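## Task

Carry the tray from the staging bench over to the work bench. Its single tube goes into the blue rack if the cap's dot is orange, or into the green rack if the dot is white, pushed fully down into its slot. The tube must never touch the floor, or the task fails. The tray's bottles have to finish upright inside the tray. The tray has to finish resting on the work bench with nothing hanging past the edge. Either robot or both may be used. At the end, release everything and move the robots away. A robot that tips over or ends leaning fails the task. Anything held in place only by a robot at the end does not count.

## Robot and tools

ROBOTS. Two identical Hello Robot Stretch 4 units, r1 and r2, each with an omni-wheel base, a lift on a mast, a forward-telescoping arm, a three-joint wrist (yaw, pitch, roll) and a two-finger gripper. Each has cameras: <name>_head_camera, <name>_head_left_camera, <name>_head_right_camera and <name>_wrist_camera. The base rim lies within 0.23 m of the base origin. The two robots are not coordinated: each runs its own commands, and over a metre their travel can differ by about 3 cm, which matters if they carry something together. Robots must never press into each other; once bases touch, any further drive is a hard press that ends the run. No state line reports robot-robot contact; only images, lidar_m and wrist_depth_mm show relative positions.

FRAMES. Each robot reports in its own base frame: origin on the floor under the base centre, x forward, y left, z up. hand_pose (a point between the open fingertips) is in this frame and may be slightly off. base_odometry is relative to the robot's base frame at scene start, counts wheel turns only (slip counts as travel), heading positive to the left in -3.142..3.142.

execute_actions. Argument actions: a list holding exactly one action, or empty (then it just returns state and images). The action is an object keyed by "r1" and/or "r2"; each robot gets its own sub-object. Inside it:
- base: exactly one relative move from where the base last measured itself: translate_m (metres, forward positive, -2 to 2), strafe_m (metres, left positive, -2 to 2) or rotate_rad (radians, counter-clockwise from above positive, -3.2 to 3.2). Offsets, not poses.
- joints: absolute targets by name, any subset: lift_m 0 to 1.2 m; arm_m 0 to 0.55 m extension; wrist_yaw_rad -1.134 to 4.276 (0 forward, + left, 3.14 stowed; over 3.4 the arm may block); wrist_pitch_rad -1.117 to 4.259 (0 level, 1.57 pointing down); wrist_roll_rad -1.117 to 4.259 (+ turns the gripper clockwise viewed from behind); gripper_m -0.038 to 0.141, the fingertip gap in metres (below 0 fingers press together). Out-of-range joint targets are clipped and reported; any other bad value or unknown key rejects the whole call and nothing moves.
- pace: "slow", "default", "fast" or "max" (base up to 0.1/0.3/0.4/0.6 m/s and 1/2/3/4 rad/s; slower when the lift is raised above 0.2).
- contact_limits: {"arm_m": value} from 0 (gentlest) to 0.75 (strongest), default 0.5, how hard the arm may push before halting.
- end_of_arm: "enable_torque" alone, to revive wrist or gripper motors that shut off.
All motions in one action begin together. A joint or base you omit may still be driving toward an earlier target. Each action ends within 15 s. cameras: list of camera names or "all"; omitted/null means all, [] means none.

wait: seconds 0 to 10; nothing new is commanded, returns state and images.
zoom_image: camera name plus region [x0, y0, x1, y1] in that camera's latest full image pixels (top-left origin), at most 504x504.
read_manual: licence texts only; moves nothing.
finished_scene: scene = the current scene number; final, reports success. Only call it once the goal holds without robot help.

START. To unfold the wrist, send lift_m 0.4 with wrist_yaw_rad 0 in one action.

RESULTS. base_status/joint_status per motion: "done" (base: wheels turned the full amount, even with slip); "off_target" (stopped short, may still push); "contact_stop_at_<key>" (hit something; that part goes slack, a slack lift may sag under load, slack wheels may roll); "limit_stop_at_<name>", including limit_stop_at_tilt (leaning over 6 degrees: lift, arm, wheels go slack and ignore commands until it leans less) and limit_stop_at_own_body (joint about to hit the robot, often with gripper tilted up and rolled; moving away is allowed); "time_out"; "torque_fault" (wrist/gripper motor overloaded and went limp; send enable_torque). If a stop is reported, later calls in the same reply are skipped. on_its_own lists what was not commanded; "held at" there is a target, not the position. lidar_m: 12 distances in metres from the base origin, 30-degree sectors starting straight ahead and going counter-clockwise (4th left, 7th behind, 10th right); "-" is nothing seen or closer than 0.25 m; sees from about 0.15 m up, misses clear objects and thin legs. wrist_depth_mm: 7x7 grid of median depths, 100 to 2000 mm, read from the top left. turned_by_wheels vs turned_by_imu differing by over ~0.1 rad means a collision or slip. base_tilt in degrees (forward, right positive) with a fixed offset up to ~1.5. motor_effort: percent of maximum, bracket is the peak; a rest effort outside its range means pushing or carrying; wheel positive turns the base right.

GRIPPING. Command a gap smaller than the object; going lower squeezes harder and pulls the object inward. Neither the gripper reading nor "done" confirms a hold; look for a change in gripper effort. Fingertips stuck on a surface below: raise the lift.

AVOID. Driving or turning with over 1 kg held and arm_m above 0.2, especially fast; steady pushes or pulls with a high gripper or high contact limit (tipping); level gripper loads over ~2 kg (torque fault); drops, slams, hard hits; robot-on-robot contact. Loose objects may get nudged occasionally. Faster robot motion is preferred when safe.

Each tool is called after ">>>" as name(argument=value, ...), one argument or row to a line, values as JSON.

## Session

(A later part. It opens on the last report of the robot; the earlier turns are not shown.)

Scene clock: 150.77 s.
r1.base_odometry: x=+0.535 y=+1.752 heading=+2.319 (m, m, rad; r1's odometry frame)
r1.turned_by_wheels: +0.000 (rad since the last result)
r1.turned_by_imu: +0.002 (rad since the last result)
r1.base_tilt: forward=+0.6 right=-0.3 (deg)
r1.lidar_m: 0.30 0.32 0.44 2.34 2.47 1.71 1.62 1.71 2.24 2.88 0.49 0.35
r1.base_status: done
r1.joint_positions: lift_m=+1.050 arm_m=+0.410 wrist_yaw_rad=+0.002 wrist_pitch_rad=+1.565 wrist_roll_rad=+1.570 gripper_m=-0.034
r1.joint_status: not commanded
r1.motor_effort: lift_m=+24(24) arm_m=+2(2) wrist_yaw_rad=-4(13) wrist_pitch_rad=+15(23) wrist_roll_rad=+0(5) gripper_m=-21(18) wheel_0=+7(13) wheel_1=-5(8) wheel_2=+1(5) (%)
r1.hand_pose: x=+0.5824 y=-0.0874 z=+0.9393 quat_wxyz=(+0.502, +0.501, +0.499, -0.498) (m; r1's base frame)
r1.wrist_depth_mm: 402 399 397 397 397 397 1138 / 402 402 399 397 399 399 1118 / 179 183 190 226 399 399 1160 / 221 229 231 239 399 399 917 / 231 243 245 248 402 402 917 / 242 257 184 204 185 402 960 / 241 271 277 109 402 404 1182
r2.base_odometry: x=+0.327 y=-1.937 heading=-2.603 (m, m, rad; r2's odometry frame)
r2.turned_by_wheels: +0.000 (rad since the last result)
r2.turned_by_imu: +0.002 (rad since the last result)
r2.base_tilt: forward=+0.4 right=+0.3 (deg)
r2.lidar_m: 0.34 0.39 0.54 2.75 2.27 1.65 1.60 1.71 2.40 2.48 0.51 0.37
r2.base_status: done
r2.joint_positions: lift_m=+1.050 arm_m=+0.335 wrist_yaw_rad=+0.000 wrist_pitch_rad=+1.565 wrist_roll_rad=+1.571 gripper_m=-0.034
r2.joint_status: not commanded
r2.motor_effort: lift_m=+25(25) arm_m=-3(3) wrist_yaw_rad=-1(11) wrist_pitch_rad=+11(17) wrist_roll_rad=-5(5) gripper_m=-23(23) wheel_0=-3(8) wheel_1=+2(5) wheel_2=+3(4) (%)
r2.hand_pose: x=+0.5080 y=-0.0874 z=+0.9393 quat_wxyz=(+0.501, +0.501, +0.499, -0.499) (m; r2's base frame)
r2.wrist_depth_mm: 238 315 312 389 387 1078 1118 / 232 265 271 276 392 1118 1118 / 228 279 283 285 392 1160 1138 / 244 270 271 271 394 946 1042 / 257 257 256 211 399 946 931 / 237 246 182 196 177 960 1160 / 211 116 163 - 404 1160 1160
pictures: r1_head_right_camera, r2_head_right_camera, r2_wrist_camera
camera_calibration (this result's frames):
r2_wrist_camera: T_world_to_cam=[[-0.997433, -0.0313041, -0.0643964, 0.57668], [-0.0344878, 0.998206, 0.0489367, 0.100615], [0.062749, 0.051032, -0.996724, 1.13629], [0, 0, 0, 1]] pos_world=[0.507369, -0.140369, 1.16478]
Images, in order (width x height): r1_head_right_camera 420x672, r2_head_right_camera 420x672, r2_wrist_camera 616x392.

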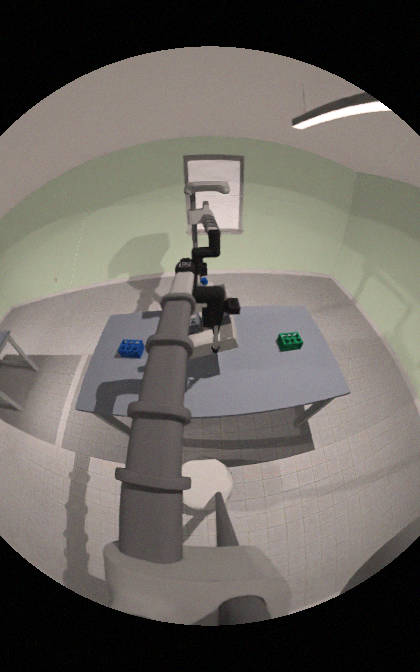

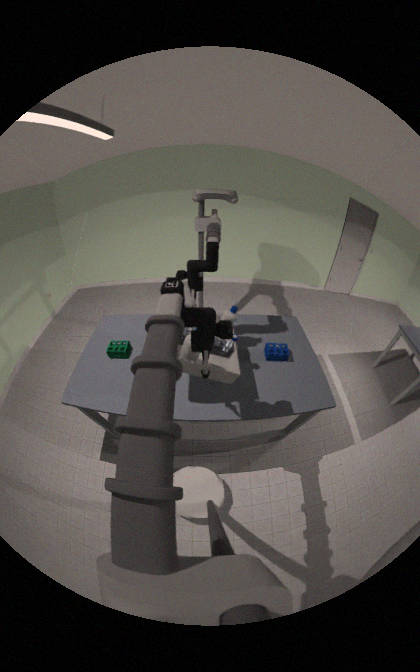

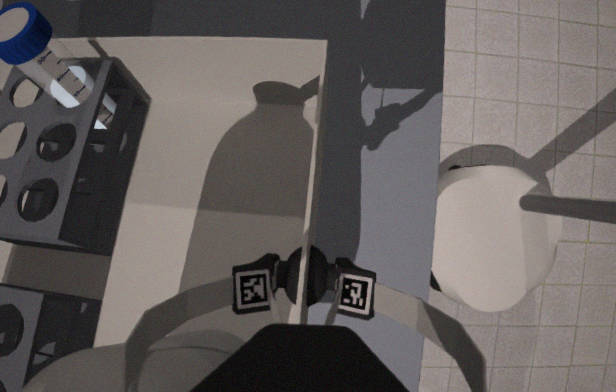

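It was tilt. Set down now.

>>> execute_actions(
  actions=[
    {"r1":{"joints":{"lift_m":0.915},"pace":"slow"},"r2":{"joints":{"lift_m":0.915},"pace":"slow"}},
  ],
  cameras=[],
)

>>> execute_actions(
  actions=[
    {"r1":{"joints":{"gripper_m":0.07}},"r2":{"joints":{"gripper_m":0.07}}},
  ],
  cameras=[],
)

>>> execute_actions(
  actions=[
    {"r1":{"joints":{"lift_m":1.1}},"r2":{"joints":{"lift_m":1.12}}},
  ],
  cameras=[],
)

>>> execute_actions(
  actions=[
    {"r1":{"base":{"translate_m":-0.5},"joints":{"arm_m":0}},"r2":{"joints":{"wrist_roll_rad":0}}},
  ],
  cameras=["r1_head_camera","r2_head_right_camera","r2_wrist_camera"],
)

Scene clock: 165.13 s.
r1.base_odometry: x=+0.535 y=+1.752 heading=+2.319 (m, m, rad; r1's odometry frame)
r1.turned_by_wheels: +0.000 (rad since the last result)
r1.turned_by_imu: +0.002 (rad since the last result)
r1.base_tilt: forward=+0.6 right=-0.2 (deg)
r1.lidar_m: 0.30 0.32 0.43 2.36 2.47 1.71 1.63 1.69 2.25 2.87 0.51 0.36
r1.base_status: not commanded
r1.joint_positions: lift_m=+0.915 arm_m=+0.410 wrist_yaw_rad=+0.001 wrist_pitch_rad=+1.565 wrist_roll_rad=+1.570 gripper_m=-0.034
r1.joint_status: all done
r1.motor_effort: lift_m=+18(24) arm_m=+2(2) wrist_yaw_rad=-5(5) wrist_pitch_rad=+15(15) wrist_roll_rad=+1(1) gripper_m=-18(18) wheel_0=+6(7) wheel_1=-5(5) wheel_2=+1(1) (%)
r1.hand_pose: x=+0.5823 y=-0.0874 z=+0.8048 quat_wxyz=(+0.502, +0.501, +0.499, -0.498) (m; r1's base frame)
r1.wrist_depth_mm: 268 270 267 266 265 265 264 / 268 268 268 266 267 266 266 / 240 245 244 267 267 268 266 / 242 247 248 268 267 267 267 / 246 252 252 252 270 268 270 / 229 255 185 202 185 268 268 / 247 257 258 109 272 270 270
r2.base_odometry: x=+0.327 y=-1.937 heading=-2.603 (m, m, rad; r2's odometry frame)
r2.turned_by_wheels: +0.000 (rad since the last result)
r2.turned_by_imu: -0.001 (rad since the last result)
r2.base_tilt: forward=+0.5 right=+0.3 (deg)
r2.lidar_m: 0.35 0.39 0.55 2.76 2.24 1.65 1.62 1.72 2.39 2.50 0.50 0.38
r2.base_status: not commanded
r2.joint_positions: lift_m=+0.915 arm_m=+0.335 wrist_yaw_rad=+0.000 wrist_pitch_rad=+1.566 wrist_roll_rad=+1.571 gripper_m=-0.034
r2.joint_status: all done
r2.motor_effort: lift_m=+20(24) arm_m=-3(3) wrist_yaw_rad=-1(1) wrist_pitch_rad=+10(11) wrist_roll_rad=-4(5) gripper_m=-22(24) wheel_0=-3(3) wheel_1=+1(1) wheel_2=+3(3) (%)
r2.hand_pose: x=+0.5079 y=-0.0874 z=+0.8047 quat_wxyz=(+0.501, +0.501, +0.499, -0.499) (m; r2's base frame)
r2.wrist_depth_mm: 201 210 206 209 258 256 991 / 196 257 256 254 258 258 991 / 225 255 255 254 262 259 991 / 224 253 252 253 263 263 798 / 251 253 252 251 265 264 809 / 224 253 178 186 178 267 809 / 221 129 160 - 268 1042 1008
pictures: none
No camera images: the call's "cameras" was empty. Leave "cameras" out to get every camera's image.

Scene clock: 166.87 s.
r1.base_odometry: x=+0.535 y=+1.752 heading=+2.319 (m, m, rad; r1's odometry frame)
r1.turned_by_wheels: +0.000 (rad since the last result)
r1.turned_by_imu: +0.001 (rad since the last result)
r1.base_tilt: forward=+0.5 right=-0.3 (deg)
r1.lidar_m: 0.31 0.30 0.43 2.36 2.46 1.75 1.62 1.70 2.23 2.88 0.47 0.36
r1.base_status: not commanded
r1.joint_positions: lift_m=+0.915 arm_m=+0.410 wrist_yaw_rad=+0.000 wrist_pitch_rad=+1.570 wrist_roll_rad=+1.570 gripper_m=+0.070
r1.joint_status: all done
r1.motor_effort: lift_m=+18(18) arm_m=+2(2) wrist_yaw_rad=-1(5) wrist_pitch_rad=+1(16) wrist_roll_rad=+0(0) gripper_m=+0(15) wheel_0=+6(6) wheel_1=-5(5) wheel_2=+1(1) (%)
r1.hand_pose: x=+0.5809 y=-0.0874 z=+0.8048 quat_wxyz=(+0.501, +0.500, +0.500, -0.499) (m; r1's base frame)
r1.wrist_depth_mm: 267 266 266 266 266 267 264 / 268 267 266 267 266 266 267 / 236 265 266 266 270 267 266 / 236 267 267 268 270 268 268 / 238 267 268 270 268 268 268 / 238 268 201 267 200 270 268 / 253 270 270 109 272 272 270
r2.base_odometry: x=+0.327 y=-1.937 heading=-2.603 (m, m, rad; r2's odometry frame)
r2.turned_by_wheels: +0.000 (rad since the last result)
r2.turned_by_imu: +0.000 (rad since the last result)
r2.base_tilt: forward=+0.3 right=+0.3 (deg)
r2.lidar_m: 0.36 0.36 0.53 2.75 2.25 1.64 1.62 1.72 2.38 2.50 0.51 0.37
r2.base_status: not commanded
r2.joint_positions: lift_m=+0.915 arm_m=+0.335 wrist_yaw_rad=+0.001 wrist_pitch_rad=+1.569 wrist_roll_rad=+1.570 gripper_m=+0.070
r2.joint_status: all done
r2.motor_effort: lift_m=+20(20) arm_m=-3(3) wrist_yaw_rad=-2(3) wrist_pitch_rad=+0(13) wrist_roll_rad=-1(4) gripper_m=-4(20) wheel_0=-3(3) wheel_1=+1(1) wheel_2=+3(3) (%)
r2.hand_pose: x=+0.5068 y=-0.0874 z=+0.8047 quat_wxyz=(+0.501, +0.500, +0.500, -0.499) (m; r2's base frame)
r2.wrist_depth_mm: 201 208 212 224 259 257 976 / 200 259 259 259 262 260 991 / 233 262 259 260 262 260 1008 / 233 263 264 263 264 264 809 / 255 265 265 264 265 265 788 / 230 265 195 265 267 267 831 / 238 141 167 - 268 1042 1025
pictures: none
No camera images: the call's "cameras" was empty. Leave "cameras" out to get every camera's image.

Scene clock: 168.80 s.
r1.base_odometry: x=+0.535 y=+1.752 heading=+2.319 (m, m, rad; r1's odometry frame)
r1.turned_by_wheels: +0.000 (rad since the last result)
r1.turned_by_imu: +0.001 (rad since the last result)
r1.base_tilt: forward=+0.7 right=-0.2 (deg)
r1.lidar_m: 0.30 0.33 0.46 2.37 2.48 1.75 1.62 1.71 2.25 2.87 0.51 0.36
r1.base_status: not commanded
r1.joint_positions: lift_m=+1.100 arm_m=+0.410 wrist_yaw_rad=+0.000 wrist_pitch_rad=+1.570 wrist_roll_rad=+1.570 gripper_m=+0.070
r1.joint_status: all done
r1.motor_effort: lift_m=+21(23) arm_m=+2(2) wrist_yaw_rad=-1(1) wrist_pitch_rad=+1(1) wrist_roll_rad=+0(0) gripper_m=-2(4) wheel_0=+6(6) wheel_1=-5(5) wheel_2=+1(1) (%)
r1.hand_pose: x=+0.5809 y=-0.0874 z=+0.9895 quat_wxyz=(+0.501, +0.500, +0.500, -0.499) (m; r1's base frame)
r1.wrist_depth_mm: 449 449 445 449 449 445 1205 / 449 449 445 449 452 452 1160 / 449 452 452 449 449 449 1182 / 449 392 449 455 449 452 1182 / 430 392 452 455 452 455 976 / 455 424 200 452 200 452 1205 / 452 389 452 109 455 452 1205
r2.base_odometry: x=+0.327 y=-1.937 heading=-2.603 (m, m, rad; r2's odometry frame)
r2.turned_by_wheels: +0.000 (rad since the last result)
r2.turned_by_imu: +0.000 (rad since the last result)
r2.base_tilt: forward=+0.4 right=+0.3 (deg)
r2.lidar_m: 0.35 0.38 0.53 2.75 2.28 1.65 1.61 1.72 2.41 2.49 0.51 0.37
r2.base_status: not commanded
r2.joint_positions: lift_m=+1.120 arm_m=+0.335 wrist_yaw_rad=+0.001 wrist_pitch_rad=+1.569 wrist_roll_rad=+1.570 gripper_m=+0.070
r2.joint_status: all done
r2.motor_effort: lift_m=+22(22) arm_m=-3(3) wrist_yaw_rad=-1(2) wrist_pitch_rad=-1(0) wrist_roll_rad=-1(2) gripper_m=-2(4) wheel_0=-3(3) wheel_1=+1(1) wheel_2=+3(3) (%)
r2.hand_pose: x=+0.5068 y=-0.0874 z=+1.0095 quat_wxyz=(+0.501, +0.500, +0.500, -0.499) (m; r2's base frame)
r2.wrist_depth_mm: 459 459 459 459 455 1182 1182 / 466 459 459 462 462 1205 1205 / 413 404 462 466 462 1229 1160 / 469 466 466 466 469 991 1182 / 469 462 442 473 469 991 1229 / 473 418 294 473 473 1255 1229 / 484 430 455 - 1229 1205 1229
pictures: none
No camera images: the call's "cameras" was empty. Leave "cameras" out to get every camera's image.

Scene clock: 171.93 s.
r1.base_odometry: x=+0.875 y=+1.386 heading=+2.319 (m, m, rad; r1's odometry frame)
r1.turned_by_wheels: -0.001 (rad since the last result)
r1.turned_by_imu: +0.000 (rad since the last result)
r1.base_tilt: forward=+0.6 right=-0.3 (deg)
r1.lidar_m: 0.80 0.83 2.45 2.91 1.73 1.19 1.12 1.17 1.57 2.91 2.97 0.86
r1.base_status: done
r1.joint_positions: lift_m=+1.100 arm_m=+0.001 wrist_yaw_rad=+0.000 wrist_pitch_rad=+1.570 wrist_roll_rad=+1.570 gripper_m=+0.070
r1.joint_status: all done
r1.motor_effort: lift_m=+21(22) arm_m=-4(8) wrist_yaw_rad=+0(1) wrist_pitch_rad=-1(1) wrist_roll_rad=+0(0) gripper_m=-4(1) wheel_0=-4(11) wheel_1=-5(12) wheel_2=+2(11) (%)
r1.hand_pose: x=+0.1719 y=-0.0874 z=+0.9896 quat_wxyz=(+0.500, +0.500, +0.500, -0.500) (m; r1's base frame)
r1.wrist_depth_mm: 1182 1182 1182 1182 1205 1182 1160 / 1229 1205 1182 1182 1160 1182 1205 / 1205 1205 1182 1182 1182 1205 1182 / 1205 1205 1205 1205 991 1182 1205 / 1205 1205 1205 1008 976 1182 355 / 1205 1229 200 1229 200 1205 1205 / 1182 1205 1205 109 1182 1205 1205
r2.base_odometry: x=+0.327 y=-1.937 heading=-2.603 (m, m, rad; r2's odometry frame)
r2.turned_by_wheels: +0.000 (rad since the last result)
r2.turned_by_imu: -0.001 (rad since the last result)
r2.base_tilt: forward=+0.4 right=+0.3 (deg)
r2.lidar_m: 0.35 0.38 0.53 2.73 2.27 1.66 1.63 1.72 2.38 2.49 0.51 0.38
r2.base_status: not commanded
r2.joint_positions: lift_m=+1.120 arm_m=+0.335 wrist_yaw_rad=+0.000 wrist_pitch_rad=+1.569 wrist_roll_rad=+0.000 gripper_m=+0.070
r2.joint_status: all done
r2.motor_effort: lift_m=+21(21) arm_m=-3(3) wrist_yaw_rad=+1(2) wrist_pitch_rad=-1(1) wrist_roll_rad=-2(5) gripper_m=-3(4) wheel_0=-3(3) wheel_1=+1(1) wheel_2=+3(2) (%)
r2.hand_pose: x=+0.5068 y=-0.0874 z=+1.0095 quat_wxyz=(+0.708, +0.000, +0.707, +0.000) (m; r2's base frame)
r2.wrist_depth_mm: 459 462 399 421 410 442 445 / 469 466 427 452 397 452 452 / 473 466 424 455 455 455 452 / 469 477 466 466 462 462 455 / 480 480 473 473 466 462 466 / 1281 484 480 477 473 473 466 / 1229 1281 1255 - 1205 1255 1229
pictures: r1_head_camera, r2_head_right_camera, r2_wrist_camera
camera_calibration (this result's frames):
r2_wrist_camera: T_world_to_cam=[[0.0316145, -0.997762, -0.0589207, -0.0315029], [-0.998261, -0.0344544, 0.0478218, 0.496398], [-0.0497448, 0.0573064, -0.997117, 1.26433], [0, 0, 0, 1]] pos_world=[0.559425, -0.0867838, 1.23509]
Images, in order (width x height): r1_head_camera 420x560, r2_head_right_camera 420x672, r2_wrist_camera 616x392.

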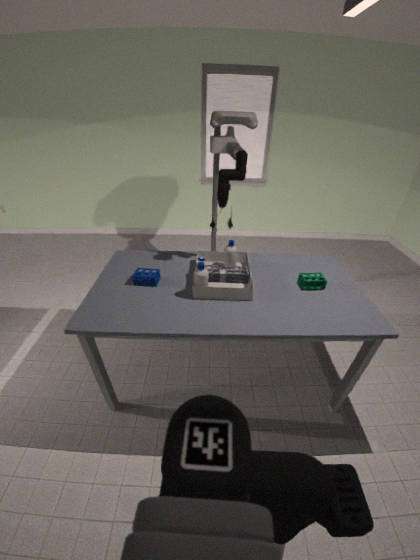

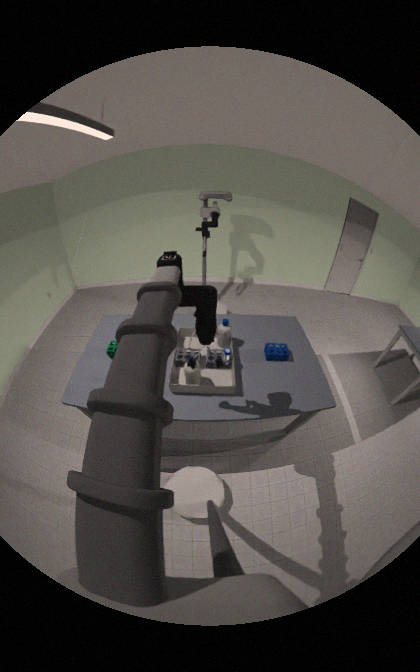

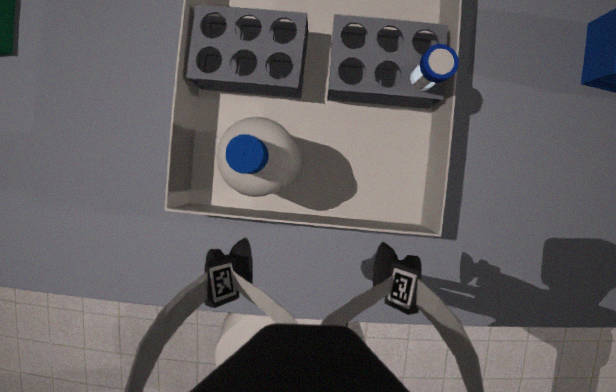

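>>> execute_actions(
  actions=[
    {"r2":{"base":{"strafe_m":-0.115},"joints":{"arm_m":0.5,"lift_m":1.06}}},
  ],
  cameras=["r1_head_camera","r2_wrist_camera"],
)

Scene clock: 180.23 s.
r1.base_odometry: x=+0.875 y=+1.386 heading=+2.319 (m, m, rad; r1's odometry frame)
r1.turned_by_wheels: +0.000 (rad since the last result)
r1.turned_by_imu: +0.002 (rad since the last result)
r1.base_tilt: forward=+0.6 right=-0.3 (deg)
r1.lidar_m: 0.79 0.85 2.42 2.89 1.71 1.19 1.13 1.16 1.56 2.90 2.97 0.87
r1.base_status: not commanded
r1.joint_positions: lift_m=+1.100 arm_m=+0.001 wrist_yaw_rad=+0.000 wrist_pitch_rad=+1.570 wrist_roll_rad=+1.570 gripper_m=+0.070
r1.joint_status: not commanded
r1.motor_effort: lift_m=+21(21) arm_m=-4(5) wrist_yaw_rad=+0(0) wrist_pitch_rad=-1(1) wrist_roll_rad=+0(0) gripper_m=-3(3) wheel_0=-4(4) wheel_1=-4(5) wheel_2=+2(3) (%)
r1.hand_pose: x=+0.1719 y=-0.0874 z=+0.9896 quat_wxyz=(+0.500, +0.500, +0.500, -0.500) (m; r1's base frame)
r1.wrist_depth_mm: 1182 1205 1182 1205 1205 1205 1182 / 1182 1205 1205 1160 1182 1182 1182 / 1205 1229 1182 1160 1182 1182 1182 / 1205 1229 1205 1182 976 1205 1205 / 1205 1182 1182 991 976 1182 353 / 1229 1229 200 1255 200 1205 1229 / 1229 1205 1229 109 1229 1205 1205
r2.base_odometry: x=+0.268 y=-1.838 heading=-2.603 (m, m, rad; r2's odometry frame)
r2.turned_by_wheels: +0.000 (rad since the last result)
r2.turned_by_imu: -0.002 (rad since the last result)
r2.base_tilt: forward=+0.4 right=+0.3 (deg)
r2.lidar_m: 0.36 0.36 0.54 2.86 2.29 1.65 1.61 1.72 2.38 2.35 0.49 0.36
r2.base_status: done
r2.joint_positions: lift_m=+1.060 arm_m=+0.499 wrist_yaw_rad=+0.000 wrist_pitch_rad=+1.570 wrist_roll_rad=+0.000 gripper_m=+0.070
r2.joint_status: all done
r2.motor_effort: lift_m=+17(22) arm_m=+5(5) wrist_yaw_rad=-1(1) wrist_pitch_rad=-2(0) wrist_roll_rad=-1(1) gripper_m=-3(3) wheel_0=-1(12) wheel_1=+0(8) wheel_2=+0(2) (%)
r2.hand_pose: x=+0.6703 y=-0.0874 z=+0.9499 quat_wxyz=(+0.707, +0.000, +0.707, +0.000) (m; r2's base frame)
r2.wrist_depth_mm: 357 399 397 256 392 392 389 / 375 404 399 334 399 397 392 / 387 404 402 404 404 399 392 / 357 351 377 364 407 404 370 / 382 418 349 382 404 404 404 / 384 298 410 413 410 410 410 / 272 276 418 - 415 413 413
pictures: r1_head_camera, r2_wrist_camera
camera_calibration (this result's frames):
r2_wrist_camera: T_world_to_cam=[[0.0315968, -0.997762, -0.0589332, -0.0401618], [-0.998242, -0.0344603, 0.0482228, 0.662072], [-0.0501458, 0.0573059, -0.997097, 1.21326], [0, 0, 0, 1]] pos_world=[0.723017, -0.0867835, 1.17544]
Images, in order (width x height): r1_head_camera 420x560, r2_wrist_camera 616x392.

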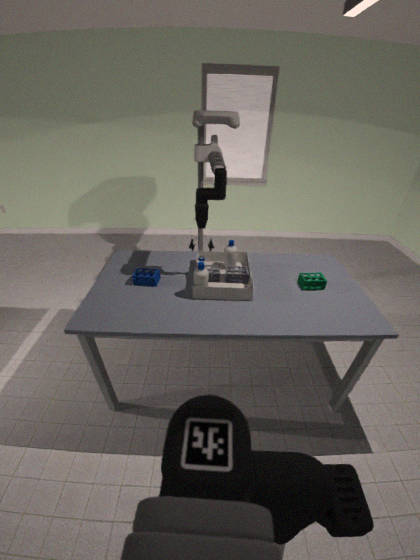

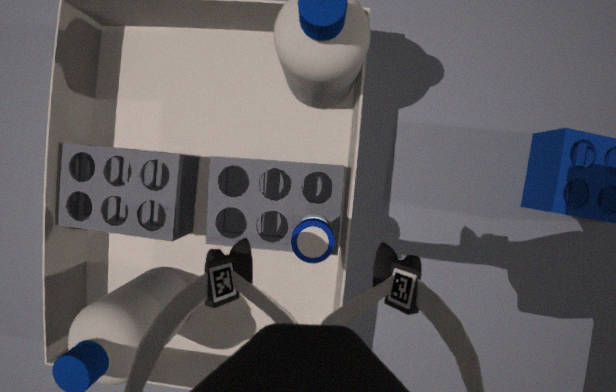

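>>> execute_actions(
  actions=[
    {"r2":{"joints":{"lift_m":1.0},"pace":"slow"}},
  ],
  cameras=["r1_wrist_camera","r1_head_camera","r2_wrist_camera"],
)

>>> zoom_image(
  camera="r1_head_camera",
  region=[120,200,340,320],
)

Scene clock: 191.90 s.
r1.base_odometry: x=+0.875 y=+1.386 heading=+2.319 (m, m, rad; r1's odometry frame)
r1.turned_by_wheels: +0.000 (rad since the last result)
r1.turned_by_imu: +0.002 (rad since the last result)
r1.base_tilt: forward=+0.6 right=-0.2 (deg)
r1.lidar_m: 0.81 0.84 2.47 2.89 1.69 1.22 1.12 1.16 1.58 2.90 2.98 0.88
r1.base_status: not commanded
r1.joint_positions: lift_m=+1.100 arm_m=+0.001 wrist_yaw_rad=+0.000 wrist_pitch_rad=+1.570 wrist_roll_rad=+1.570 gripper_m=+0.070
r1.joint_status: not commanded
r1.motor_effort: lift_m=+21(21) arm_m=-4(5) wrist_yaw_rad=+1(0) wrist_pitch_rad=-1(1) wrist_roll_rad=+0(1) gripper_m=-3(4) wheel_0=-4(4) wheel_1=-5(5) wheel_2=+2(2) (%)
r1.hand_pose: x=+0.1719 y=-0.0874 z=+0.9896 quat_wxyz=(+0.500, +0.500, +0.500, -0.500) (m; r1's base frame)
r1.wrist_depth_mm: 1229 1182 1182 1160 1182 1205 1182 / 1205 1205 1205 1205 1182 1182 1182 / 1205 1205 1182 1205 1182 1182 1229 / 1205 1182 1205 1160 1008 1160 1182 / 1205 1182 1205 991 991 1182 351 / 1205 1205 200 1182 199 1205 1229 / 1205 1205 1205 109 1205 1205 1205
r2.base_odometry: x=+0.268 y=-1.838 heading=-2.603 (m, m, rad; r2's odometry frame)
r2.turned_by_wheels: +0.000 (rad since the last result)
r2.turned_by_imu: -0.001 (rad since the last result)
r2.base_tilt: forward=+0.4 right=+0.3 (deg)
r2.lidar_m: 0.35 0.38 0.54 2.87 2.29 1.66 1.61 1.72 2.39 2.39 0.49 0.36
r2.base_status: not commanded
r2.joint_positions: lift_m=+1.000 arm_m=+0.499 wrist_yaw_rad=+0.000 wrist_pitch_rad=+1.570 wrist_roll_rad=+0.000 gripper_m=+0.070
r2.joint_status: all done
r2.motor_effort: lift_m=+17(14) arm_m=+5(5) wrist_yaw_rad=-1(2) wrist_pitch_rad=-2(2) wrist_roll_rad=-1(2) gripper_m=-3(2) wheel_0=-1(1) wheel_1=+0(0) wheel_2=+0(0) (%)
r2.hand_pose: x=+0.6703 y=-0.0874 z=+0.8899 quat_wxyz=(+0.707, +0.000, +0.707, +0.000) (m; r2's base frame)
r2.wrist_depth_mm: 338 342 338 205 334 332 330 / 338 342 342 332 338 336 334 / 320 345 343 342 345 340 340 / 306 303 287 289 345 342 343 / 342 353 291 279 347 347 345 / 345 298 353 349 349 351 349 / 221 242 362 - 353 353 353
pictures: r1_head_camera, r1_wrist_camera, r2_wrist_camera
camera_calibration (this result's frames):
r1_wrist_camera: T_world_to_cam=[[-0.999028, -0.0439094, -0.00383154, 0.168229], [-0.0439975, 0.998662, 0.0271699, 0.122217], [0.0026334, 0.0273121, -0.999623, 1.21999], [0, 0, 0, 1]] pos_world=[0.17023, -0.147987, 1.21686]
r2_wrist_camera: T_world_to_cam=[[0.0315967, -0.997762, -0.0589332, -0.0436967], [-0.998242, -0.0344602, 0.0482227, 0.664967], [-0.0501456, 0.0573059, -0.997097, 1.15345], [0, 0, 0, 1]] pos_world=[0.723019, -0.0867835, 1.11546]
Images, in order (width x height): r1_head_camera 420x560, r1_wrist_camera 616x392, r2_wrist_camera 616x392.

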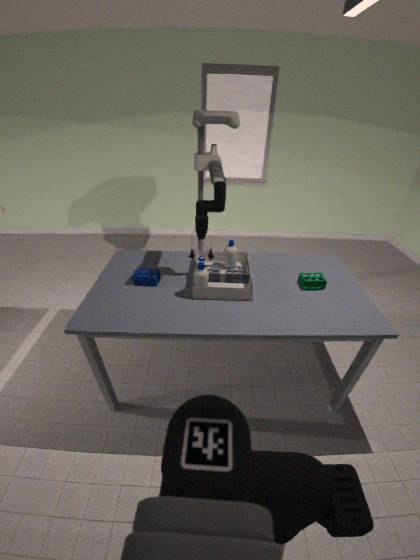

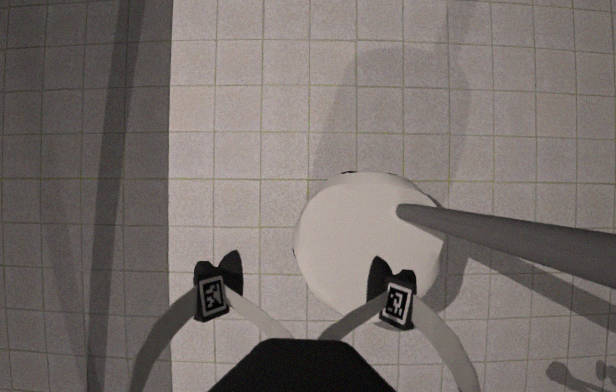

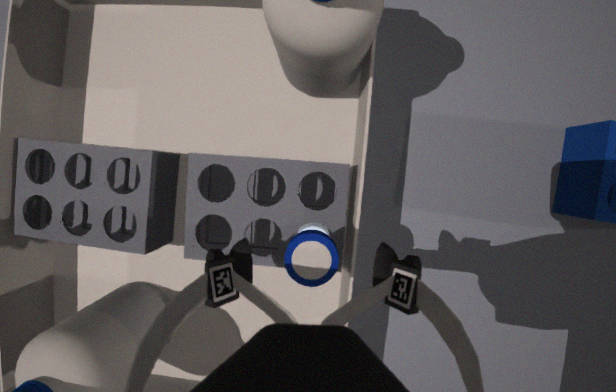

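Region (120, 200, 340, 320) of r1_head_camera's 420x560 image, scaled by 2.291, with more detail than that image has; it fills the top 275 rows of this view, and the rest is white.

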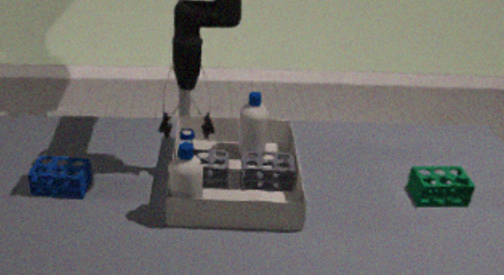

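>>> execute_actions(
  actions=[
    {"r2":{"joints":{"lift_m":0.985},"pace":"slow"}},
  ],
  cameras=[],
)

>>> execute_actions(
  actions=[
    {"r2":{"joints":{"gripper_m":0.005}}},
  ],
  cameras=["r2_wrist_camera"],
)

>>> execute_actions(
  actions=[
    {"r2":{"joints":{"lift_m":1.2}},"r1":{"joints":{"wrist_pitch_rad":0.25,"wrist_roll_rad":0,"lift_m":0.85},"base":{"strafe_m":-0.3}}},
  ],
  cameras=[],
)

>>> execute_actions(
  actions=[
    {"r2":{"base":{"strafe_m":0.6}}},
  ],
  cameras=["r2_wrist_camera","r1_wrist_camera"],
)

Scene clock: 203.37 s.
r1.base_odometry: x=+0.875 y=+1.386 heading=+2.319 (m, m, rad; r1's odometry frame)
r1.turned_by_wheels: +0.000 (rad since the last result)
r1.turned_by_imu: +0.001 (rad since the last result)
r1.base_tilt: forward=+0.6 right=-0.2 (deg)
r1.lidar_m: 0.80 0.83 2.44 2.91 1.72 1.21 1.13 1.18 1.57 2.91 2.94 0.85
r1.base_status: not commanded
r1.joint_positions: lift_m=+1.100 arm_m=+0.001 wrist_yaw_rad=+0.000 wrist_pitch_rad=+1.570 wrist_roll_rad=+1.570 gripper_m=+0.070
r1.joint_status: not commanded
r1.motor_effort: lift_m=+21(21) arm_m=-4(4) wrist_yaw_rad=+0(0) wrist_pitch_rad=-2(1) wrist_roll_rad=+0(0) gripper_m=-3(2) wheel_0=-4(4) wheel_1=-5(5) wheel_2=+2(2) (%)
r1.hand_pose: x=+0.1719 y=-0.0874 z=+0.9896 quat_wxyz=(+0.500, +0.500, +0.500, -0.500) (m; r1's base frame)
r1.wrist_depth_mm: 1205 1205 1182 1182 1182 1182 1205 / 1205 1182 1182 1182 1182 1182 1182 / 1205 1182 1205 1182 1205 1182 1205 / 1205 1205 1182 1205 991 1182 1182 / 1205 1205 1182 1008 991 1205 349 / 1205 1182 200 1182 200 1205 1205 / 1255 1205 1205 109 1182 1182 1205
r2.base_odometry: x=+0.268 y=-1.838 heading=-2.603 (m, m, rad; r2's odometry frame)
r2.turned_by_wheels: +0.000 (rad since the last result)
r2.turned_by_imu: -0.001 (rad since the last result)
r2.base_tilt: forward=+0.4 right=+0.3 (deg)
r2.lidar_m: 0.35 0.39 0.53 2.87 2.31 1.67 1.61 1.70 2.43 2.39 0.50 0.37
r2.base_status: not commanded
r2.joint_positions: lift_m=+0.985 arm_m=+0.499 wrist_yaw_rad=+0.000 wrist_pitch_rad=+1.570 wrist_roll_rad=+0.000 gripper_m=+0.070
r2.joint_status: all done
r2.motor_effort: lift_m=+17(16) arm_m=+5(5) wrist_yaw_rad=+0(1) wrist_pitch_rad=-1(3) wrist_roll_rad=-1(1) gripper_m=-2(3) wheel_0=-1(1) wheel_1=+0(0) wheel_2=+0(0) (%)
r2.hand_pose: x=+0.6703 y=-0.0874 z=+0.8749 quat_wxyz=(+0.707, +0.000, +0.707, +0.000) (m; r2's base frame)
r2.wrist_depth_mm: 325 327 324 195 322 319 317 / 329 330 327 324 324 324 320 / 327 330 329 329 325 325 325 / 277 283 273 272 330 325 329 / 327 338 276 272 332 330 330 / 342 298 338 293 334 334 334 / 216 244 345 - 340 340 338
pictures: none
No camera images: the call's "cameras" was empty. Leave "cameras" out to get every camera's image.

Scene clock: 204.80 s.
r1.base_odometry: x=+0.875 y=+1.386 heading=+2.319 (m, m, rad; r1's odometry frame)
r1.turned_by_wheels: +0.000 (rad since the last result)
r1.turned_by_imu: +0.001 (rad since the last result)
r1.base_tilt: forward=+0.5 right=-0.3 (deg)
r1.lidar_m: 0.80 0.84 2.43 2.90 1.70 1.20 1.12 1.16 1.56 2.87 2.97 0.86
r1.base_status: not commanded
r1.joint_positions: lift_m=+1.100 arm_m=+0.001 wrist_yaw_rad=+0.000 wrist_pitch_rad=+1.570 wrist_roll_rad=+1.570 gripper_m=+0.070
r1.joint_status: not commanded
r1.motor_effort: lift_m=+21(21) arm_m=-5(4) wrist_yaw_rad=+0(0) wrist_pitch_rad=-1(1) wrist_roll_rad=+0(1) gripper_m=-3(3) wheel_0=-4(4) wheel_1=-5(5) wheel_2=+2(2) (%)
r1.hand_pose: x=+0.1719 y=-0.0874 z=+0.9896 quat_wxyz=(+0.500, +0.500, +0.500, -0.500) (m; r1's base frame)
r1.wrist_depth_mm: 1205 1182 1182 1182 1205 1160 1160 / 1182 1182 1205 1205 1182 1182 1205 / 1182 1182 1205 1205 1182 1205 1182 / 1160 1205 1205 1182 991 1205 1229 / 1205 1182 1205 976 991 1205 353 / 1229 1229 200 1205 199 1205 1205 / 1205 1205 1205 109 1205 1205 1205
r2.base_odometry: x=+0.268 y=-1.838 heading=-2.603 (m, m, rad; r2's odometry frame)
r2.turned_by_wheels: +0.000 (rad since the last result)
r2.turned_by_imu: +0.000 (rad since the last result)
r2.base_tilt: forward=+0.4 right=+0.3 (deg)
r2.lidar_m: 0.35 0.38 0.55 2.86 2.29 1.64 1.62 1.72 2.38 2.38 0.50 0.36
r2.base_status: not commanded
r2.joint_positions: lift_m=+0.985 arm_m=+0.499 wrist_yaw_rad=+0.000 wrist_pitch_rad=+1.570 wrist_roll_rad=+0.000 gripper_m=+0.005
r2.joint_status: all done
r2.motor_effort: lift_m=+17(17) arm_m=+4(5) wrist_yaw_rad=-3(2) wrist_pitch_rad=-2(2) wrist_roll_rad=-2(1) gripper_m=-19(22) wheel_0=-1(1) wheel_1=+0(0) wheel_2=+0(0) (%)
r2.hand_pose: x=+0.6703 y=-0.0874 z=+0.8749 quat_wxyz=(+0.707, +0.000, +0.707, +0.000) (m; r2's base frame)
r2.wrist_depth_mm: 329 324 322 195 320 320 317 / 329 330 327 325 324 324 322 / 327 332 330 324 329 325 324 / 277 283 274 272 330 329 327 / 325 338 278 206 336 330 329 / 342 286 186 206 186 336 334 / 216 241 345 - 340 338 336
pictures: r2_wrist_camera
camera_calibration (this result's frames):
r2_wrist_camera: T_world_to_cam=[[0.0315967, -0.997762, -0.0589332, -0.0445802], [-0.998242, -0.0344602, 0.0482228, 0.665691], [-0.0501458, 0.0573059, -0.997097, 1.1385], [0, 0, 0, 1]] pos_world=[0.72302, -0.0867835, 1.10047]
Images, in order (width x height): r2_wrist_camera 616x392.

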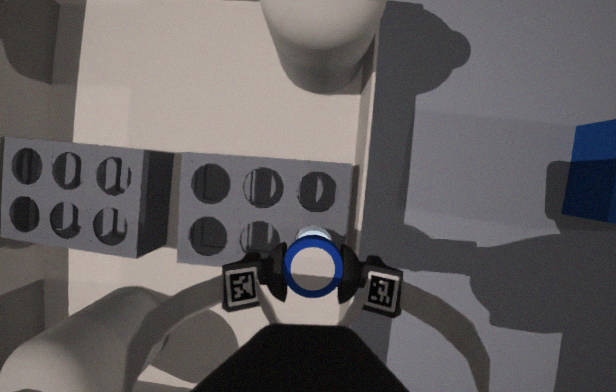

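Scene clock: 207.13 s.
r1.base_odometry: x=+1.095 y=+1.590 heading=+2.319 (m, m, rad; r1's odometry frame)
r1.turned_by_wheels: +0.000 (rad since the last result)
r1.turned_by_imu: -0.001 (rad since the last result)
r1.base_tilt: forward=+0.5 right=-0.3 (deg)
r1.lidar_m: 0.80 0.85 1.11 2.94 1.71 1.19 1.09 1.16 1.53 2.60 2.66 0.89
r1.base_status: done
r1.joint_positions: lift_m=+0.850 arm_m=+0.001 wrist_yaw_rad=+0.000 wrist_pitch_rad=+0.253 wrist_roll_rad=+0.000 gripper_m=+0.070
r1.joint_status: all done
r1.motor_effort: lift_m=+17(22) arm_m=-4(5) wrist_yaw_rad=+0(1) wrist_pitch_rad=-8(11) wrist_roll_rad=-1(5) gripper_m=+0(2) wheel_0=+4(12) wheel_1=-3(15) wheel_2=+0(1) (%)
r1.hand_pose: x=+0.4510 y=-0.0874 z=+0.9563 quat_wxyz=(+0.992, +0.000, +0.126, +0.000) (m; r1's base frame)
r1.wrist_depth_mm: - - - - - - - / - - - - - - - / - - - - - - - / 976 866 1008 1138 1229 - - / 699 707 723 759 778 798 - / 1430 1430 200 723 200 750 - / 1464 1397 1537 109 1537 778 1661
r2.base_odometry: x=+0.268 y=-1.838 heading=-2.603 (m, m, rad; r2's odometry frame)
r2.turned_by_wheels: +0.000 (rad since the last result)
r2.turned_by_imu: +0.000 (rad since the last result)
r2.base_tilt: forward=+0.4 right=+0.3 (deg)
r2.lidar_m: 0.34 0.39 0.55 2.88 2.25 1.65 1.63 1.69 2.39 2.37 0.49 0.37
r2.base_status: not commanded
r2.joint_positions: lift_m=+1.200 arm_m=+0.499 wrist_yaw_rad=+0.000 wrist_pitch_rad=+1.570 wrist_roll_rad=+0.000 gripper_m=+0.005
r2.joint_status: all done
r2.motor_effort: lift_m=+22(24) arm_m=+5(5) wrist_yaw_rad=+1(2) wrist_pitch_rad=-2(2) wrist_roll_rad=-1(1) gripper_m=-19(17) wheel_0=-1(1) wheel_1=+0(0) wheel_2=+0(0) (%)
r2.hand_pose: x=+0.6703 y=-0.0874 z=+1.0894 quat_wxyz=(+0.707, +0.000, +0.707, +0.000) (m; r2's base frame)
r2.wrist_depth_mm: 544 530 530 525 535 525 521 / 539 539 539 402 530 525 525 / 549 544 535 539 539 535 530 / 554 525 508 539 544 535 484 / 564 559 544 206 554 544 544 / 569 500 186 205 187 549 549 / 569 574 564 - 559 554 549
pictures: none
No camera images: the call's "cameras" was empty. Leave "cameras" out to get every camera's image.

Scene clock: 210.47 s.
r1.base_odometry: x=+1.095 y=+1.590 heading=+2.319 (m, m, rad; r1's odometry frame)
r1.turned_by_wheels: +0.000 (rad since the last result)
r1.turned_by_imu: +0.001 (rad since the last result)
r1.base_tilt: forward=+0.5 right=-0.3 (deg)
r1.lidar_m: 0.82 0.87 1.14 2.95 1.72 1.20 1.11 1.16 1.56 2.59 2.66 0.90
r1.base_status: not commanded
r1.joint_positions: lift_m=+0.850 arm_m=+0.001 wrist_yaw_rad=+0.000 wrist_pitch_rad=+0.253 wrist_roll_rad=+0.000 gripper_m=+0.070
r1.joint_status: not commanded
r1.motor_effort: lift_m=+17(17) arm_m=-4(5) wrist_yaw_rad=+0(1) wrist_pitch_rad=-8(8) wrist_roll_rad=-1(1) gripper_m=-1(2) wheel_0=+4(4) wheel_1=-3(3) wheel_2=+0(0) (%)
r1.hand_pose: x=+0.4510 y=-0.0874 z=+0.9563 quat_wxyz=(+0.992, +0.000, +0.126, +0.000) (m; r1's base frame)
r1.wrist_depth_mm: - - - - - - - / - - - - - - - / - - - - - - - / 991 878 1025 1118 1205 - - / 707 707 715 759 778 788 - / 1430 1397 201 732 200 750 - / 1464 1397 1576 109 1537 778 1618
r2.base_odometry: x=+0.575 y=-2.354 heading=-2.603 (m, m, rad; r2's odometry frame)
r2.turned_by_wheels: +0.000 (rad since the last result)
r2.turned_by_imu: +0.001 (rad since the last result)
r2.base_tilt: forward=+0.4 right=+0.2 (deg)
r2.lidar_m: 0.36 0.39 2.34 2.26 2.23 1.68 1.60 1.67 2.38 3.00 0.53 0.39
r2.base_status: done
r2.joint_positions: lift_m=+1.200 arm_m=+0.499 wrist_yaw_rad=+0.000 wrist_pitch_rad=+1.570 wrist_roll_rad=+0.000 gripper_m=+0.005
r2.joint_status: not commanded
r2.motor_effort: lift_m=+21(22) arm_m=+5(5) wrist_yaw_rad=-2(1) wrist_pitch_rad=-2(2) wrist_roll_rad=-1(1) gripper_m=-17(18) wheel_0=-2(13) wheel_1=-1(11) wheel_2=+0(1) (%)
r2.hand_pose: x=+0.6703 y=-0.0874 z=+1.0895 quat_wxyz=(+0.707, +0.000, +0.707, +0.000) (m; r2's base frame)
r2.wrist_depth_mm: 1229 535 535 530 525 521 512 / 1308 544 539 544 535 525 521 / 1308 554 549 484 535 535 512 / 1308 559 549 544 544 539 492 / 1366 559 549 206 544 549 512 / 1397 564 186 204 187 549 512 / 1366 569 574 - 559 549 554
pictures: r1_wrist_camera, r2_wrist_camera
camera_calibration (this result's frames):
r1_wrist_camera: T_world_to_cam=[[0.0139027, -0.999072, 0.0407587, -0.135995], [-0.275954, -0.0430132, -0.960208, 1.09318], [0.96107, 0.00210199, -0.276296, 0.0597985], [0, 0, 0, 1]] pos_world=[0.246086, -0.0889733, 1.07174]
r2_wrist_camera: T_world_to_cam=[[0.0315969, -0.997762, -0.0589332, -0.0319383], [-0.998242, -0.0344604, 0.0482228, 0.655358], [-0.0501458, 0.0573059, -0.997097, 1.3524], [0, 0, 0, 1]] pos_world=[0.723033, -0.0867835, 1.31499]
Images, in order (width x height): r1_wrist_camera 616x392, r2_wrist_camera 616x392.

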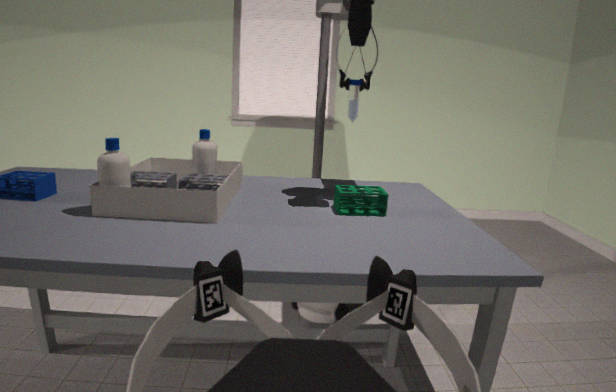

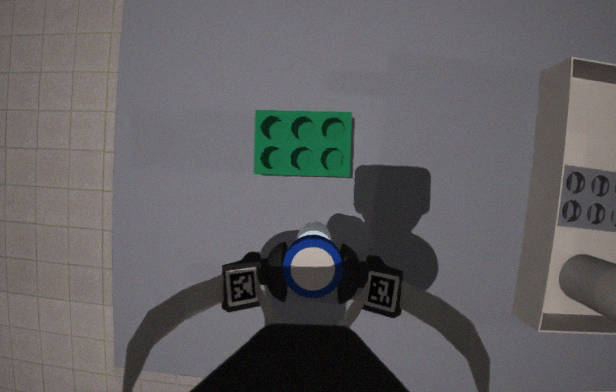

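>>> execute_actions(
  actions=[
    {"r2":{"base":{"translate_m":0.072},"joints":{"lift_m":1.08}}},
  ],
  cameras=[],
)

>>> execute_actions(
  actions=[
    {"r2":{"base":{"strafe_m":-0.022},"pace":"slow"}},
  ],
  cameras=["r2_wrist_camera","r1_wrist_camera"],
)

>>> zoom_image(
  camera="r1_wrist_camera",
  region=[300,100,420,230],
)

Scene clock: 217.77 s.
r1.base_odometry: x=+1.095 y=+1.590 heading=+2.319 (m, m, rad; r1's odometry frame)
r1.turned_by_wheels: +0.000 (rad since the last result)
r1.turned_by_imu: +0.002 (rad since the last result)
r1.base_tilt: forward=+0.6 right=-0.2 (deg)
r1.lidar_m: 0.81 0.84 1.12 2.96 1.71 1.18 1.12 1.15 1.57 2.60 2.66 0.87
r1.base_status: not commanded
r1.joint_positions: lift_m=+0.850 arm_m=+0.001 wrist_yaw_rad=+0.000 wrist_pitch_rad=+0.253 wrist_roll_rad=+0.000 gripper_m=+0.070
r1.joint_status: not commanded
r1.motor_effort: lift_m=+17(17) arm_m=-5(5) wrist_yaw_rad=+0(0) wrist_pitch_rad=-8(8) wrist_roll_rad=-1(2) gripper_m=-2(3) wheel_0=+4(5) wheel_1=-3(3) wheel_2=+0(0) (%)
r1.hand_pose: x=+0.4510 y=-0.0874 z=+0.9563 quat_wxyz=(+0.992, +0.000, +0.126, +0.000) (m; r1's base frame)
r1.wrist_depth_mm: - - - - - - - / - - - - - - - / - - - - - - - / 976 866 1025 1138 1182 - - / 699 715 741 759 768 798 - / 1397 1430 200 723 200 750 - / 1430 1430 1537 109 1537 778 1661
r2.base_odometry: x=+0.514 y=-2.390 heading=-2.603 (m, m, rad; r2's odometry frame)
r2.turned_by_wheels: +0.000 (rad since the last result)
r2.turned_by_imu: +0.000 (rad since the last result)
r2.base_tilt: forward=+0.4 right=+0.3 (deg)
r2.lidar_m: 0.30 0.31 2.34 2.27 2.33 1.74 1.68 1.73 2.48 1.14 0.42 0.31
r2.base_status: done
r2.joint_positions: lift_m=+1.080 arm_m=+0.499 wrist_yaw_rad=+0.000 wrist_pitch_rad=+1.570 wrist_roll_rad=+0.000 gripper_m=+0.005
r2.joint_status: all done
r2.motor_effort: lift_m=+17(20) arm_m=+5(4) wrist_yaw_rad=-3(0) wrist_pitch_rad=-2(2) wrist_roll_rad=-1(1) gripper_m=-18(18) wheel_0=+0(8) wheel_1=+1(3) wheel_2=+2(8) (%)
r2.hand_pose: x=+0.6703 y=-0.0874 z=+0.9699 quat_wxyz=(+0.707, +0.000, +0.707, +0.000) (m; r2's base frame)
r2.wrist_depth_mm: 1182 421 418 415 410 407 404 / 1182 424 421 418 418 415 410 / 1182 430 427 424 421 418 415 / 1182 430 430 370 421 421 418 / 1205 436 436 206 430 427 424 / 1205 442 186 206 187 427 427 / 1255 445 442 - 436 433 430
pictures: none
No camera images: the call's "cameras" was empty. Leave "cameras" out to get every camera's image.

Scene clock: 218.93 s.
r1.base_odometry: x=+1.095 y=+1.590 heading=+2.319 (m, m, rad; r1's odometry frame)
r1.turned_by_wheels: +0.000 (rad since the last result)
r1.turned_by_imu: +0.000 (rad since the last result)
r1.base_tilt: forward=+0.5 right=-0.2 (deg)
r1.lidar_m: 0.81 0.85 1.11 2.93 1.67 1.20 1.09 1.16 1.56 2.60 2.68 0.87
r1.base_status: not commanded
r1.joint_positions: lift_m=+0.850 arm_m=+0.001 wrist_yaw_rad=+0.000 wrist_pitch_rad=+0.253 wrist_roll_rad=+0.000 gripper_m=+0.070
r1.joint_status: not commanded
r1.motor_effort: lift_m=+17(17) arm_m=-4(4) wrist_yaw_rad=+0(1) wrist_pitch_rad=-8(8) wrist_roll_rad=-2(0) gripper_m=-4(4) wheel_0=+5(5) wheel_1=-3(3) wheel_2=+0(0) (%)
r1.hand_pose: x=+0.4510 y=-0.0874 z=+0.9563 quat_wxyz=(+0.992, +0.000, +0.126, +0.000) (m; r1's base frame)
r1.wrist_depth_mm: - - - - - - - / - - - - - - - / - - - - - - - / 976 866 1025 1138 1182 - - / 691 707 723 759 778 798 - / 1430 1430 200 741 200 750 - / 1430 1430 1576 109 1537 768 1618
r2.base_odometry: x=+0.502 y=-2.372 heading=-2.603 (m, m, rad; r2's odometry frame)
r2.turned_by_wheels: +0.000 (rad since the last result)
r2.turned_by_imu: +0.000 (rad since the last result)
r2.base_tilt: forward=+0.4 right=+0.3 (deg)
r2.lidar_m: 0.28 0.32 2.36 2.27 2.34 1.73 1.69 1.73 2.48 1.12 0.43 0.29
r2.base_status: done
r2.joint_positions: lift_m=+1.080 arm_m=+0.499 wrist_yaw_rad=+0.000 wrist_pitch_rad=+1.570 wrist_roll_rad=+0.000 gripper_m=+0.005
r2.joint_status: not commanded
r2.motor_effort: lift_m=+17(18) arm_m=+5(4) wrist_yaw_rad=+0(1) wrist_pitch_rad=-1(1) wrist_roll_rad=-1(1) gripper_m=-19(18) wheel_0=+4(6) wheel_1=-2(4) wheel_2=+0(1) (%)
r2.hand_pose: x=+0.6703 y=-0.0874 z=+0.9699 quat_wxyz=(+0.707, +0.000, +0.707, +0.000) (m; r2's base frame)
r2.wrist_depth_mm: 421 421 418 415 410 410 407 / 427 427 421 418 415 415 413 / 439 427 427 424 421 415 415 / 439 433 427 424 424 421 415 / 442 436 436 206 430 427 421 / 449 442 186 205 187 427 427 / 452 445 449 - 439 433 418
pictures: r1_wrist_camera, r2_wrist_camera
camera_calibration (this result's frames):
r1_wrist_camera: T_world_to_cam=[[0.0139028, -0.999072, 0.0407587, -0.135995], [-0.275954, -0.0430132, -0.960208, 1.09318], [0.96107, 0.00210211, -0.276296, 0.0597986], [0, 0, 0, 1]] pos_world=[0.246086, -0.0889733, 1.07174]
r2_wrist_camera: T_world_to_cam=[[0.0315968, -0.997762, -0.0589332, -0.0389857], [-0.998242, -0.0344603, 0.048223, 0.661146], [-0.0501459, 0.0573059, -0.997096, 1.23318], [0, 0, 0, 1]] pos_world=[0.723054, -0.0867835, 1.19542]
Images, in order (width x height): r1_wrist_camera 616x392, r2_wrist_camera 616x392.

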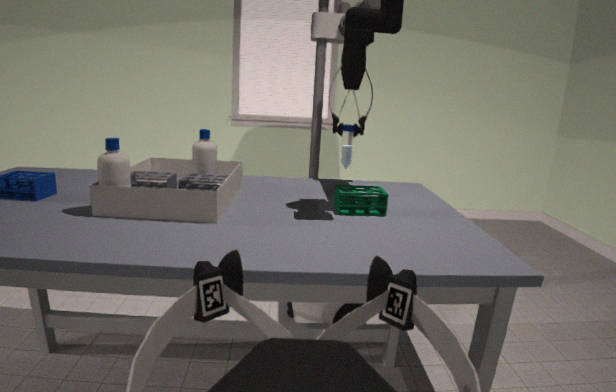

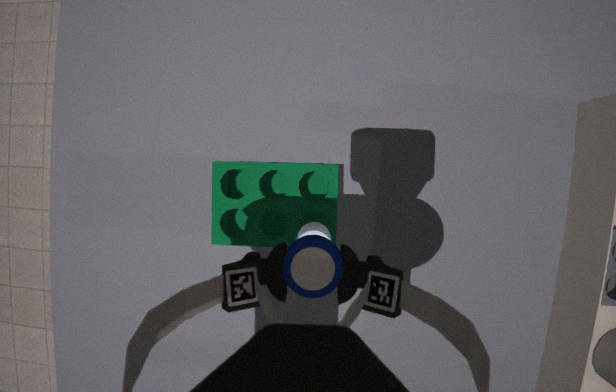

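Region (300, 100, 420, 230) of r1_wrist_camera's 616x392 image, scaled by 3.877; it fills the left 465 columns of this view, and the rest is white.

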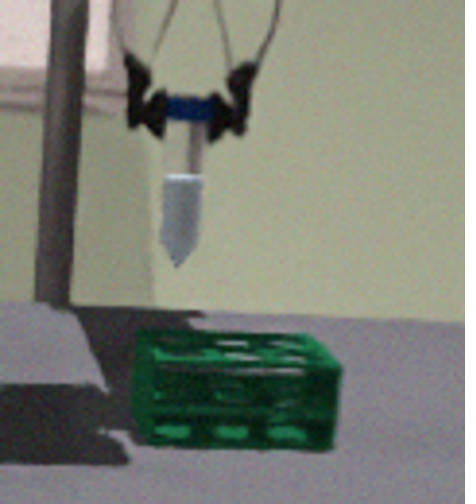

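Hole ≈(314,224), target (315,226). Aligned.

>>> execute_actions(
  actions=[
    {"r2":{"joints":{"lift_m":0.99,"arm_m":0.501},"pace":"slow"}},
  ],
  cameras=["r2_wrist_camera","r1_wrist_camera"],
)

>>> zoom_image(
  camera="r1_wrist_camera",
  region=[300,100,420,230],
)

Scene clock: 226.83 s.
r1.base_odometry: x=+1.095 y=+1.590 heading=+2.319 (m, m, rad; r1's odometry frame)
r1.turned_by_wheels: +0.000 (rad since the last result)
r1.turned_by_imu: +0.002 (rad since the last result)
r1.base_tilt: forward=+0.5 right=-0.2 (deg)
r1.lidar_m: 0.81 0.86 1.14 2.96 1.67 1.18 1.10 1.16 1.56 2.61 2.67 0.90
r1.base_status: not commanded
r1.joint_positions: lift_m=+0.850 arm_m=+0.001 wrist_yaw_rad=+0.000 wrist_pitch_rad=+0.253 wrist_roll_rad=+0.000 gripper_m=+0.070
r1.joint_status: not commanded
r1.motor_effort: lift_m=+17(17) arm_m=-4(4) wrist_yaw_rad=+0(0) wrist_pitch_rad=-8(8) wrist_roll_rad=-1(1) gripper_m=+0(3) wheel_0=+4(5) wheel_1=-3(3) wheel_2=+0(0) (%)
r1.hand_pose: x=+0.4510 y=-0.0874 z=+0.9563 quat_wxyz=(+0.992, +0.000, +0.126, +0.000) (m; r1's base frame)
r1.wrist_depth_mm: - - - - - - - / - - - - - - - / - - - - - - - / 1008 866 1025 1138 1229 - - / 699 707 723 768 768 798 - / 1397 1464 200 732 200 759 - / 1464 1397 1576 109 1576 778 1576
r2.base_odometry: x=+0.502 y=-2.372 heading=-2.603 (m, m, rad; r2's odometry frame)
r2.turned_by_wheels: +0.000 (rad since the last result)
r2.turned_by_imu: -0.001 (rad since the last result)
r2.base_tilt: forward=+0.4 right=+0.4 (deg)
r2.lidar_m: 0.30 0.30 2.37 2.29 2.36 1.74 1.68 1.73 2.48 1.11 0.44 0.31
r2.base_status: not commanded
r2.joint_positions: lift_m=+0.990 arm_m=+0.500 wrist_yaw_rad=+0.000 wrist_pitch_rad=+1.570 wrist_roll_rad=+0.000 gripper_m=+0.005
r2.joint_status: all done
r2.motor_effort: lift_m=+17(19) arm_m=+5(6) wrist_yaw_rad=-1(0) wrist_pitch_rad=-2(2) wrist_roll_rad=-1(0) gripper_m=-20(17) wheel_0=+4(4) wheel_1=-2(2) wheel_2=+0(0) (%)
r2.hand_pose: x=+0.6713 y=-0.0874 z=+0.8799 quat_wxyz=(+0.707, +0.000, +0.707, +0.000) (m; r2's base frame)
r2.wrist_depth_mm: 334 330 329 329 324 322 322 / 340 334 334 332 329 329 324 / 340 338 336 332 332 332 327 / 343 342 282 309 338 332 334 / 349 347 285 205 340 338 334 / 351 347 187 205 187 340 338 / 355 351 351 - 345 342 343
pictures: r1_wrist_camera, r2_wrist_camera
camera_calibration (this result's frames):
r1_wrist_camera: T_world_to_cam=[[0.0139027, -0.999072, 0.0407587, -0.135995], [-0.275954, -0.0430132, -0.960208, 1.09318], [0.96107, 0.00210199, -0.276296, 0.0597985], [0, 0, 0, 1]] pos_world=[0.246086, -0.0889733, 1.07174]
r2_wrist_camera: T_world_to_cam=[[0.0315972, -0.997762, -0.0589332, -0.0443175], [-0.998242, -0.0344607, 0.0482228, 0.666436], [-0.0501458, 0.0573059, -0.997097, 1.14353], [0, 0, 0, 1]] pos_world=[0.724008, -0.0867835, 1.10546]
Images, in order (width x height): r1_wrist_camera 616x392, r2_wrist_camera 616x392.

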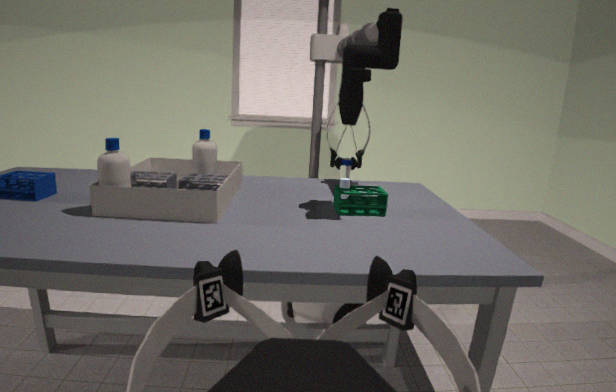

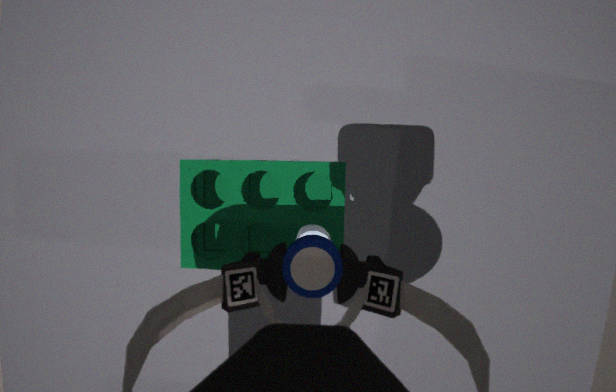

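Region (300, 100, 420, 230) of r1_wrist_camera's 616x392 image, scaled by 3.877; it fills the left 465 columns of this view, and the rest is white.

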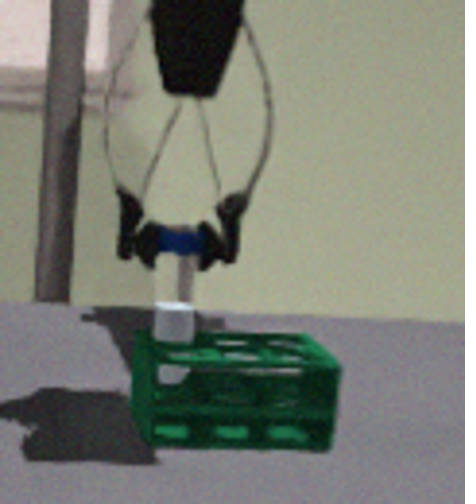

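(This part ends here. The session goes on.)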